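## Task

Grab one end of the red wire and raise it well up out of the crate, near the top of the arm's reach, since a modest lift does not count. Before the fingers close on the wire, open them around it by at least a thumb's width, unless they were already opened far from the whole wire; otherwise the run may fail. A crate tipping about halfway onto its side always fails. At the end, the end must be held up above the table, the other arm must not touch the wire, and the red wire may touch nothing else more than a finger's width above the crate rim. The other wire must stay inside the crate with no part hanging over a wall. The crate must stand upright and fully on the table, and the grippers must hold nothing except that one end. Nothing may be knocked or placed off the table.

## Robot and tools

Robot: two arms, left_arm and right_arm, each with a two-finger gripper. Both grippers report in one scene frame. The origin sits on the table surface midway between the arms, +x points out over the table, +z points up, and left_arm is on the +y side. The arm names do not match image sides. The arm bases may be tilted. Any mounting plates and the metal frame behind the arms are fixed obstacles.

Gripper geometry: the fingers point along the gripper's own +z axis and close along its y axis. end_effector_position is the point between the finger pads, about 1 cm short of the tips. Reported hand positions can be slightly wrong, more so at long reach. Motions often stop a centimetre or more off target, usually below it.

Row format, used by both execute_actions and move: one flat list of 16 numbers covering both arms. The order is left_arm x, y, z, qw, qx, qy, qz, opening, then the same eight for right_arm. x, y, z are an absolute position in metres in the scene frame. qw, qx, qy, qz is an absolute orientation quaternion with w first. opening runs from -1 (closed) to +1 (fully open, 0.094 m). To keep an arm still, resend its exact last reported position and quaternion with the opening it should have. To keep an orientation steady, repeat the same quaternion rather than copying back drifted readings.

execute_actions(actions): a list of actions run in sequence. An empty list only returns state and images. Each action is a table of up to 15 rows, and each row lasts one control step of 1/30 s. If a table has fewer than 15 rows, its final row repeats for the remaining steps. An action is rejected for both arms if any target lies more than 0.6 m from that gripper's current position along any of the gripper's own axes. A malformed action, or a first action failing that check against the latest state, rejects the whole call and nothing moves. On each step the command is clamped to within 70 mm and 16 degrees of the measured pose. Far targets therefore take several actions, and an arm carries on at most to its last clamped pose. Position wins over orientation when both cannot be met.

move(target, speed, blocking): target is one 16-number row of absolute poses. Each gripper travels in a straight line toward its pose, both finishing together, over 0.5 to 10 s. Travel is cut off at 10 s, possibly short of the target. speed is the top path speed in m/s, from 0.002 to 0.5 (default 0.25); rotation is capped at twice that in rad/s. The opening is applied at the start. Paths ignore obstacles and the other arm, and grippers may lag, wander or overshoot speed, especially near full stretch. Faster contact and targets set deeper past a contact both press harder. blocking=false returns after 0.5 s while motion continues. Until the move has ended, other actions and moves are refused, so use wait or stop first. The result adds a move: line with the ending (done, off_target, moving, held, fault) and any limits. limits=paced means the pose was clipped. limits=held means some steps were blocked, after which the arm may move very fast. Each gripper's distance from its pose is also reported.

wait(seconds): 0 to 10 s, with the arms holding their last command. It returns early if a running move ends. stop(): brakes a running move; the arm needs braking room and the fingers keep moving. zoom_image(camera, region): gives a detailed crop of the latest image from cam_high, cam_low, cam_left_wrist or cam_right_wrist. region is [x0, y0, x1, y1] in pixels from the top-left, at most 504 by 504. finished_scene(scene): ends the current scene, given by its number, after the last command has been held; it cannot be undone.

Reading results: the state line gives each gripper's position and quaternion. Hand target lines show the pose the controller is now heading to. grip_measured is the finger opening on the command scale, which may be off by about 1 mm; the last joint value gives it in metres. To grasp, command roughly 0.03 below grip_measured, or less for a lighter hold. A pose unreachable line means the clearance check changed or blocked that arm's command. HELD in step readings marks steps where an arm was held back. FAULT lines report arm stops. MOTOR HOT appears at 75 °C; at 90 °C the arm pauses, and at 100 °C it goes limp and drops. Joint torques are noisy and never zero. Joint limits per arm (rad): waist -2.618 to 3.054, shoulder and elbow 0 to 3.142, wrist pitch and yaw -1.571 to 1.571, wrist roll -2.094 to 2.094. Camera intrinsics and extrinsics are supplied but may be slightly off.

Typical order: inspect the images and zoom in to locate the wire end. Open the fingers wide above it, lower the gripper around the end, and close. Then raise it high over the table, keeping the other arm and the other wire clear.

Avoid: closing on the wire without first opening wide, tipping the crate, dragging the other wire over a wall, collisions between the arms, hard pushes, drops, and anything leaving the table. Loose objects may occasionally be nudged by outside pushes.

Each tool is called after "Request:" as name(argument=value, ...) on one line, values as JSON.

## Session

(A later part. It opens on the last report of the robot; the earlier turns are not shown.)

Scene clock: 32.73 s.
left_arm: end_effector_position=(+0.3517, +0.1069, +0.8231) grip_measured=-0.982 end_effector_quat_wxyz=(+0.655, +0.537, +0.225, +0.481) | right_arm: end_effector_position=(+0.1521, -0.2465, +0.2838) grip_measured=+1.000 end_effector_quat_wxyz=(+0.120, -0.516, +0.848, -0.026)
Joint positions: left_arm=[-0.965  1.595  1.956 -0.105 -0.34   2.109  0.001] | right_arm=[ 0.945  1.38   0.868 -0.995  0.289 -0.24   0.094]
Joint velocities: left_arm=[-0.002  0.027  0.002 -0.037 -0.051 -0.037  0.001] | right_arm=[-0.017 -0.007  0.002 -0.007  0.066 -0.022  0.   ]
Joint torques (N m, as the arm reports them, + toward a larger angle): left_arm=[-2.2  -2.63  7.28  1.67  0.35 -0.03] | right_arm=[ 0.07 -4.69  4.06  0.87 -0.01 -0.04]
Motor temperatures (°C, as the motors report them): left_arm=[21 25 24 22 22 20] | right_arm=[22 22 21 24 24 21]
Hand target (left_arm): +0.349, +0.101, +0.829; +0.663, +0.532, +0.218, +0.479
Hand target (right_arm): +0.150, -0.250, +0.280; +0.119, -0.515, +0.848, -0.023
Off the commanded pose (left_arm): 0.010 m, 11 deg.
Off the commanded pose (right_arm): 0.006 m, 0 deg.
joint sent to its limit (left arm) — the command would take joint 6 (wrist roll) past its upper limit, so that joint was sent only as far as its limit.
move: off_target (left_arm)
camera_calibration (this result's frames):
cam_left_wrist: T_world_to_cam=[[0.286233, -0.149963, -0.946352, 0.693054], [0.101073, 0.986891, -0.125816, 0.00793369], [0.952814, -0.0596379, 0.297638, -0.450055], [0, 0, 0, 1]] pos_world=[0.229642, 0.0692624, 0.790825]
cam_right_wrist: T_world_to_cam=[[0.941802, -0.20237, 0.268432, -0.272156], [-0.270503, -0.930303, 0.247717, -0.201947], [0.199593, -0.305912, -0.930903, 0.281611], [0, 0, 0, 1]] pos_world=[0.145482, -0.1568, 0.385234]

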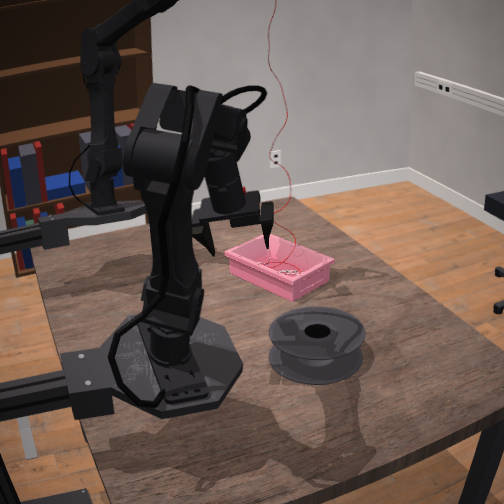

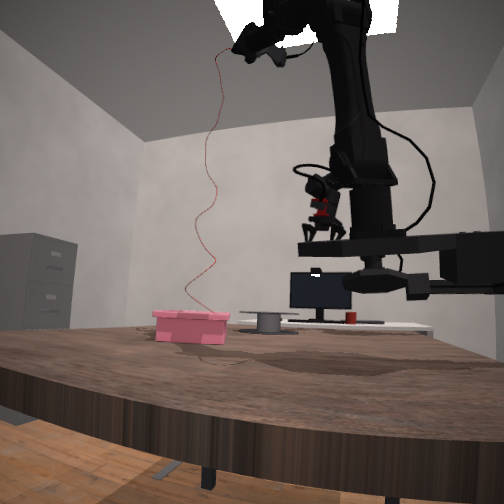

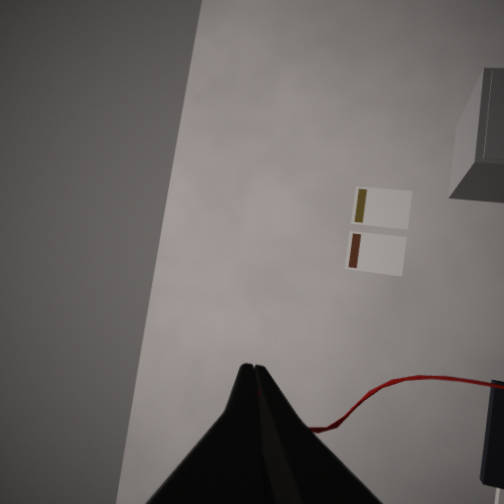

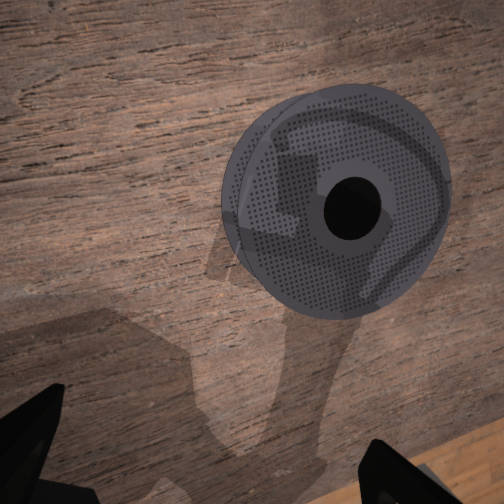

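Request:
move(target=[0.34,0.11,0.92,0.812,0.311,0.492,0.018,-1,0.15,-0.25,0.28,0.119,-0.515,0.848,-0.023,1], speed=0.2)

Request:
zoom_image(camera="cam_high", region=[200, 180, 360, 310])

Scene clock: 39.03 s.
left_arm: end_effector_position=(+0.3429, +0.1167, +0.9156) grip_measured=-0.982 end_effector_quat_wxyz=(+0.851, +0.272, +0.447, +0.037) | right_arm: end_effector_position=(+0.1521, -0.2465, +0.2838) grip_measured=+1.000 end_effector_quat_wxyz=(+0.120, -0.516, +0.848, -0.026)
Joint positions: left_arm=[-1.009  1.998  2.843 -0.428 -0.366  0.976  0.001] | right_arm=[ 0.945  1.38   0.868 -0.995  0.289 -0.24   0.094]
Joint velocities: left_arm=[-0.017  0.012 -0.007 -0.037 -0.051 -0.037 -0.   ] | right_arm=[ 0.002  0.007 -0.007 -0.095  0.037 -0.022  0.   ]
Joint torques (N m, as the arm reports them, + toward a larger angle): left_arm=[-2.41 -3.51  4.95  1.37  0.41 -0.12] | right_arm=[ 0.16 -4.75  4.1   0.86  0.02 -0.02]
Motor temperatures (°C, as the motors report them): left_arm=[21 24 24 23 22 20] | right_arm=[22 22 21 24 24 21]
Hand target (left_arm): +0.339, +0.111, +0.918; +0.856, +0.270, +0.441, +0.025
Hand target (right_arm): +0.150, -0.250, +0.280; +0.119, -0.515, +0.848, -0.023
Off the commanded pose (left_arm): 0.009 m, 8 deg.
Off the commanded pose (right_arm): 0.006 m, 0 deg.
elbow stopped short (left arm): the move would have taken joint 3 (elbow) straighter than the controller allows; a more bent joint 3 avoids this.
move: off_target (left_arm)
camera_calibration (this result's frames):
cam_left_wrist: T_world_to_cam=[[-0.304524, -0.895787, -0.323776, 0.504176], [0.145754, 0.292093, -0.945218, 0.826793], [0.941287, -0.335034, 0.0416154, -0.198073], [0, 0, 0, 1]] pos_world=[0.219469, 0.143772, 0.952983]
cam_right_wrist: T_world_to_cam=[[0.941802, -0.20237, 0.268432, -0.272156], [-0.270503, -0.930303, 0.247717, -0.201947], [0.199593, -0.305912, -0.930903, 0.281611], [0, 0, 0, 1]] pos_world=[0.145482, -0.1568, 0.385234]

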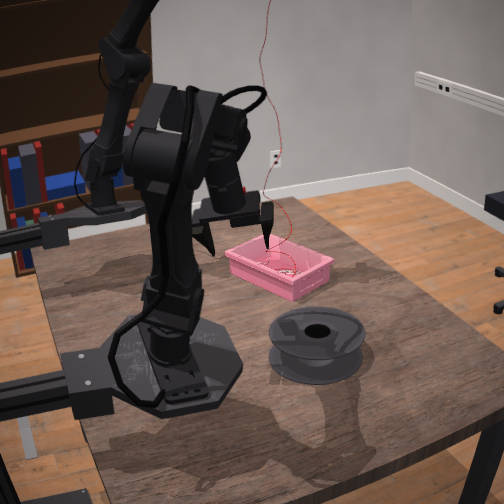

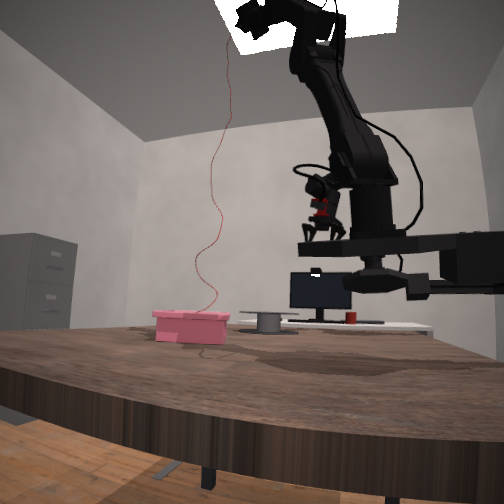

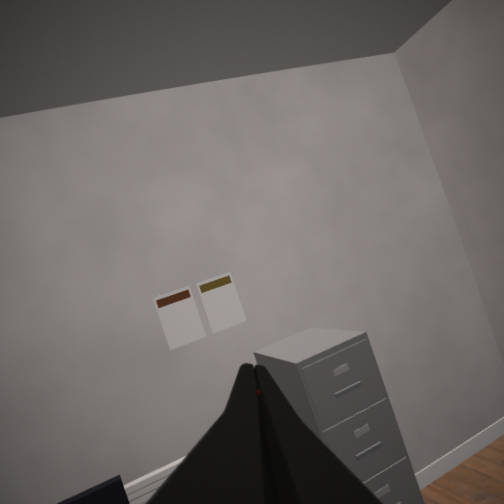

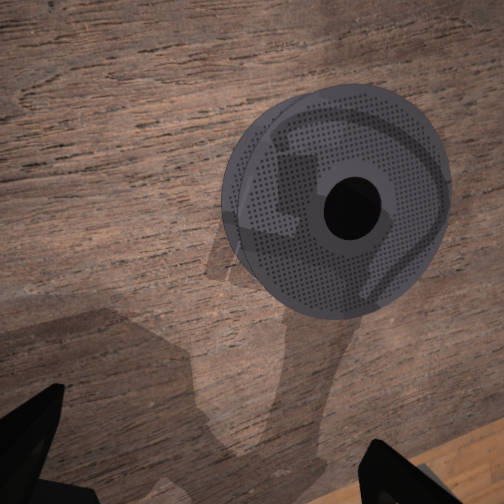

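Region (200, 180, 360, 310) of cam_high's 504x504 image, scaled by 3.150, with more detail than that image has; it fills the top 410 rows of this view, and the rest is white.

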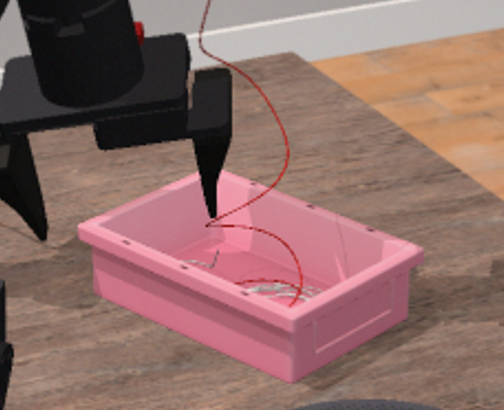

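Request:
finished_scene(scene=1)

The scene is finished: the task was done.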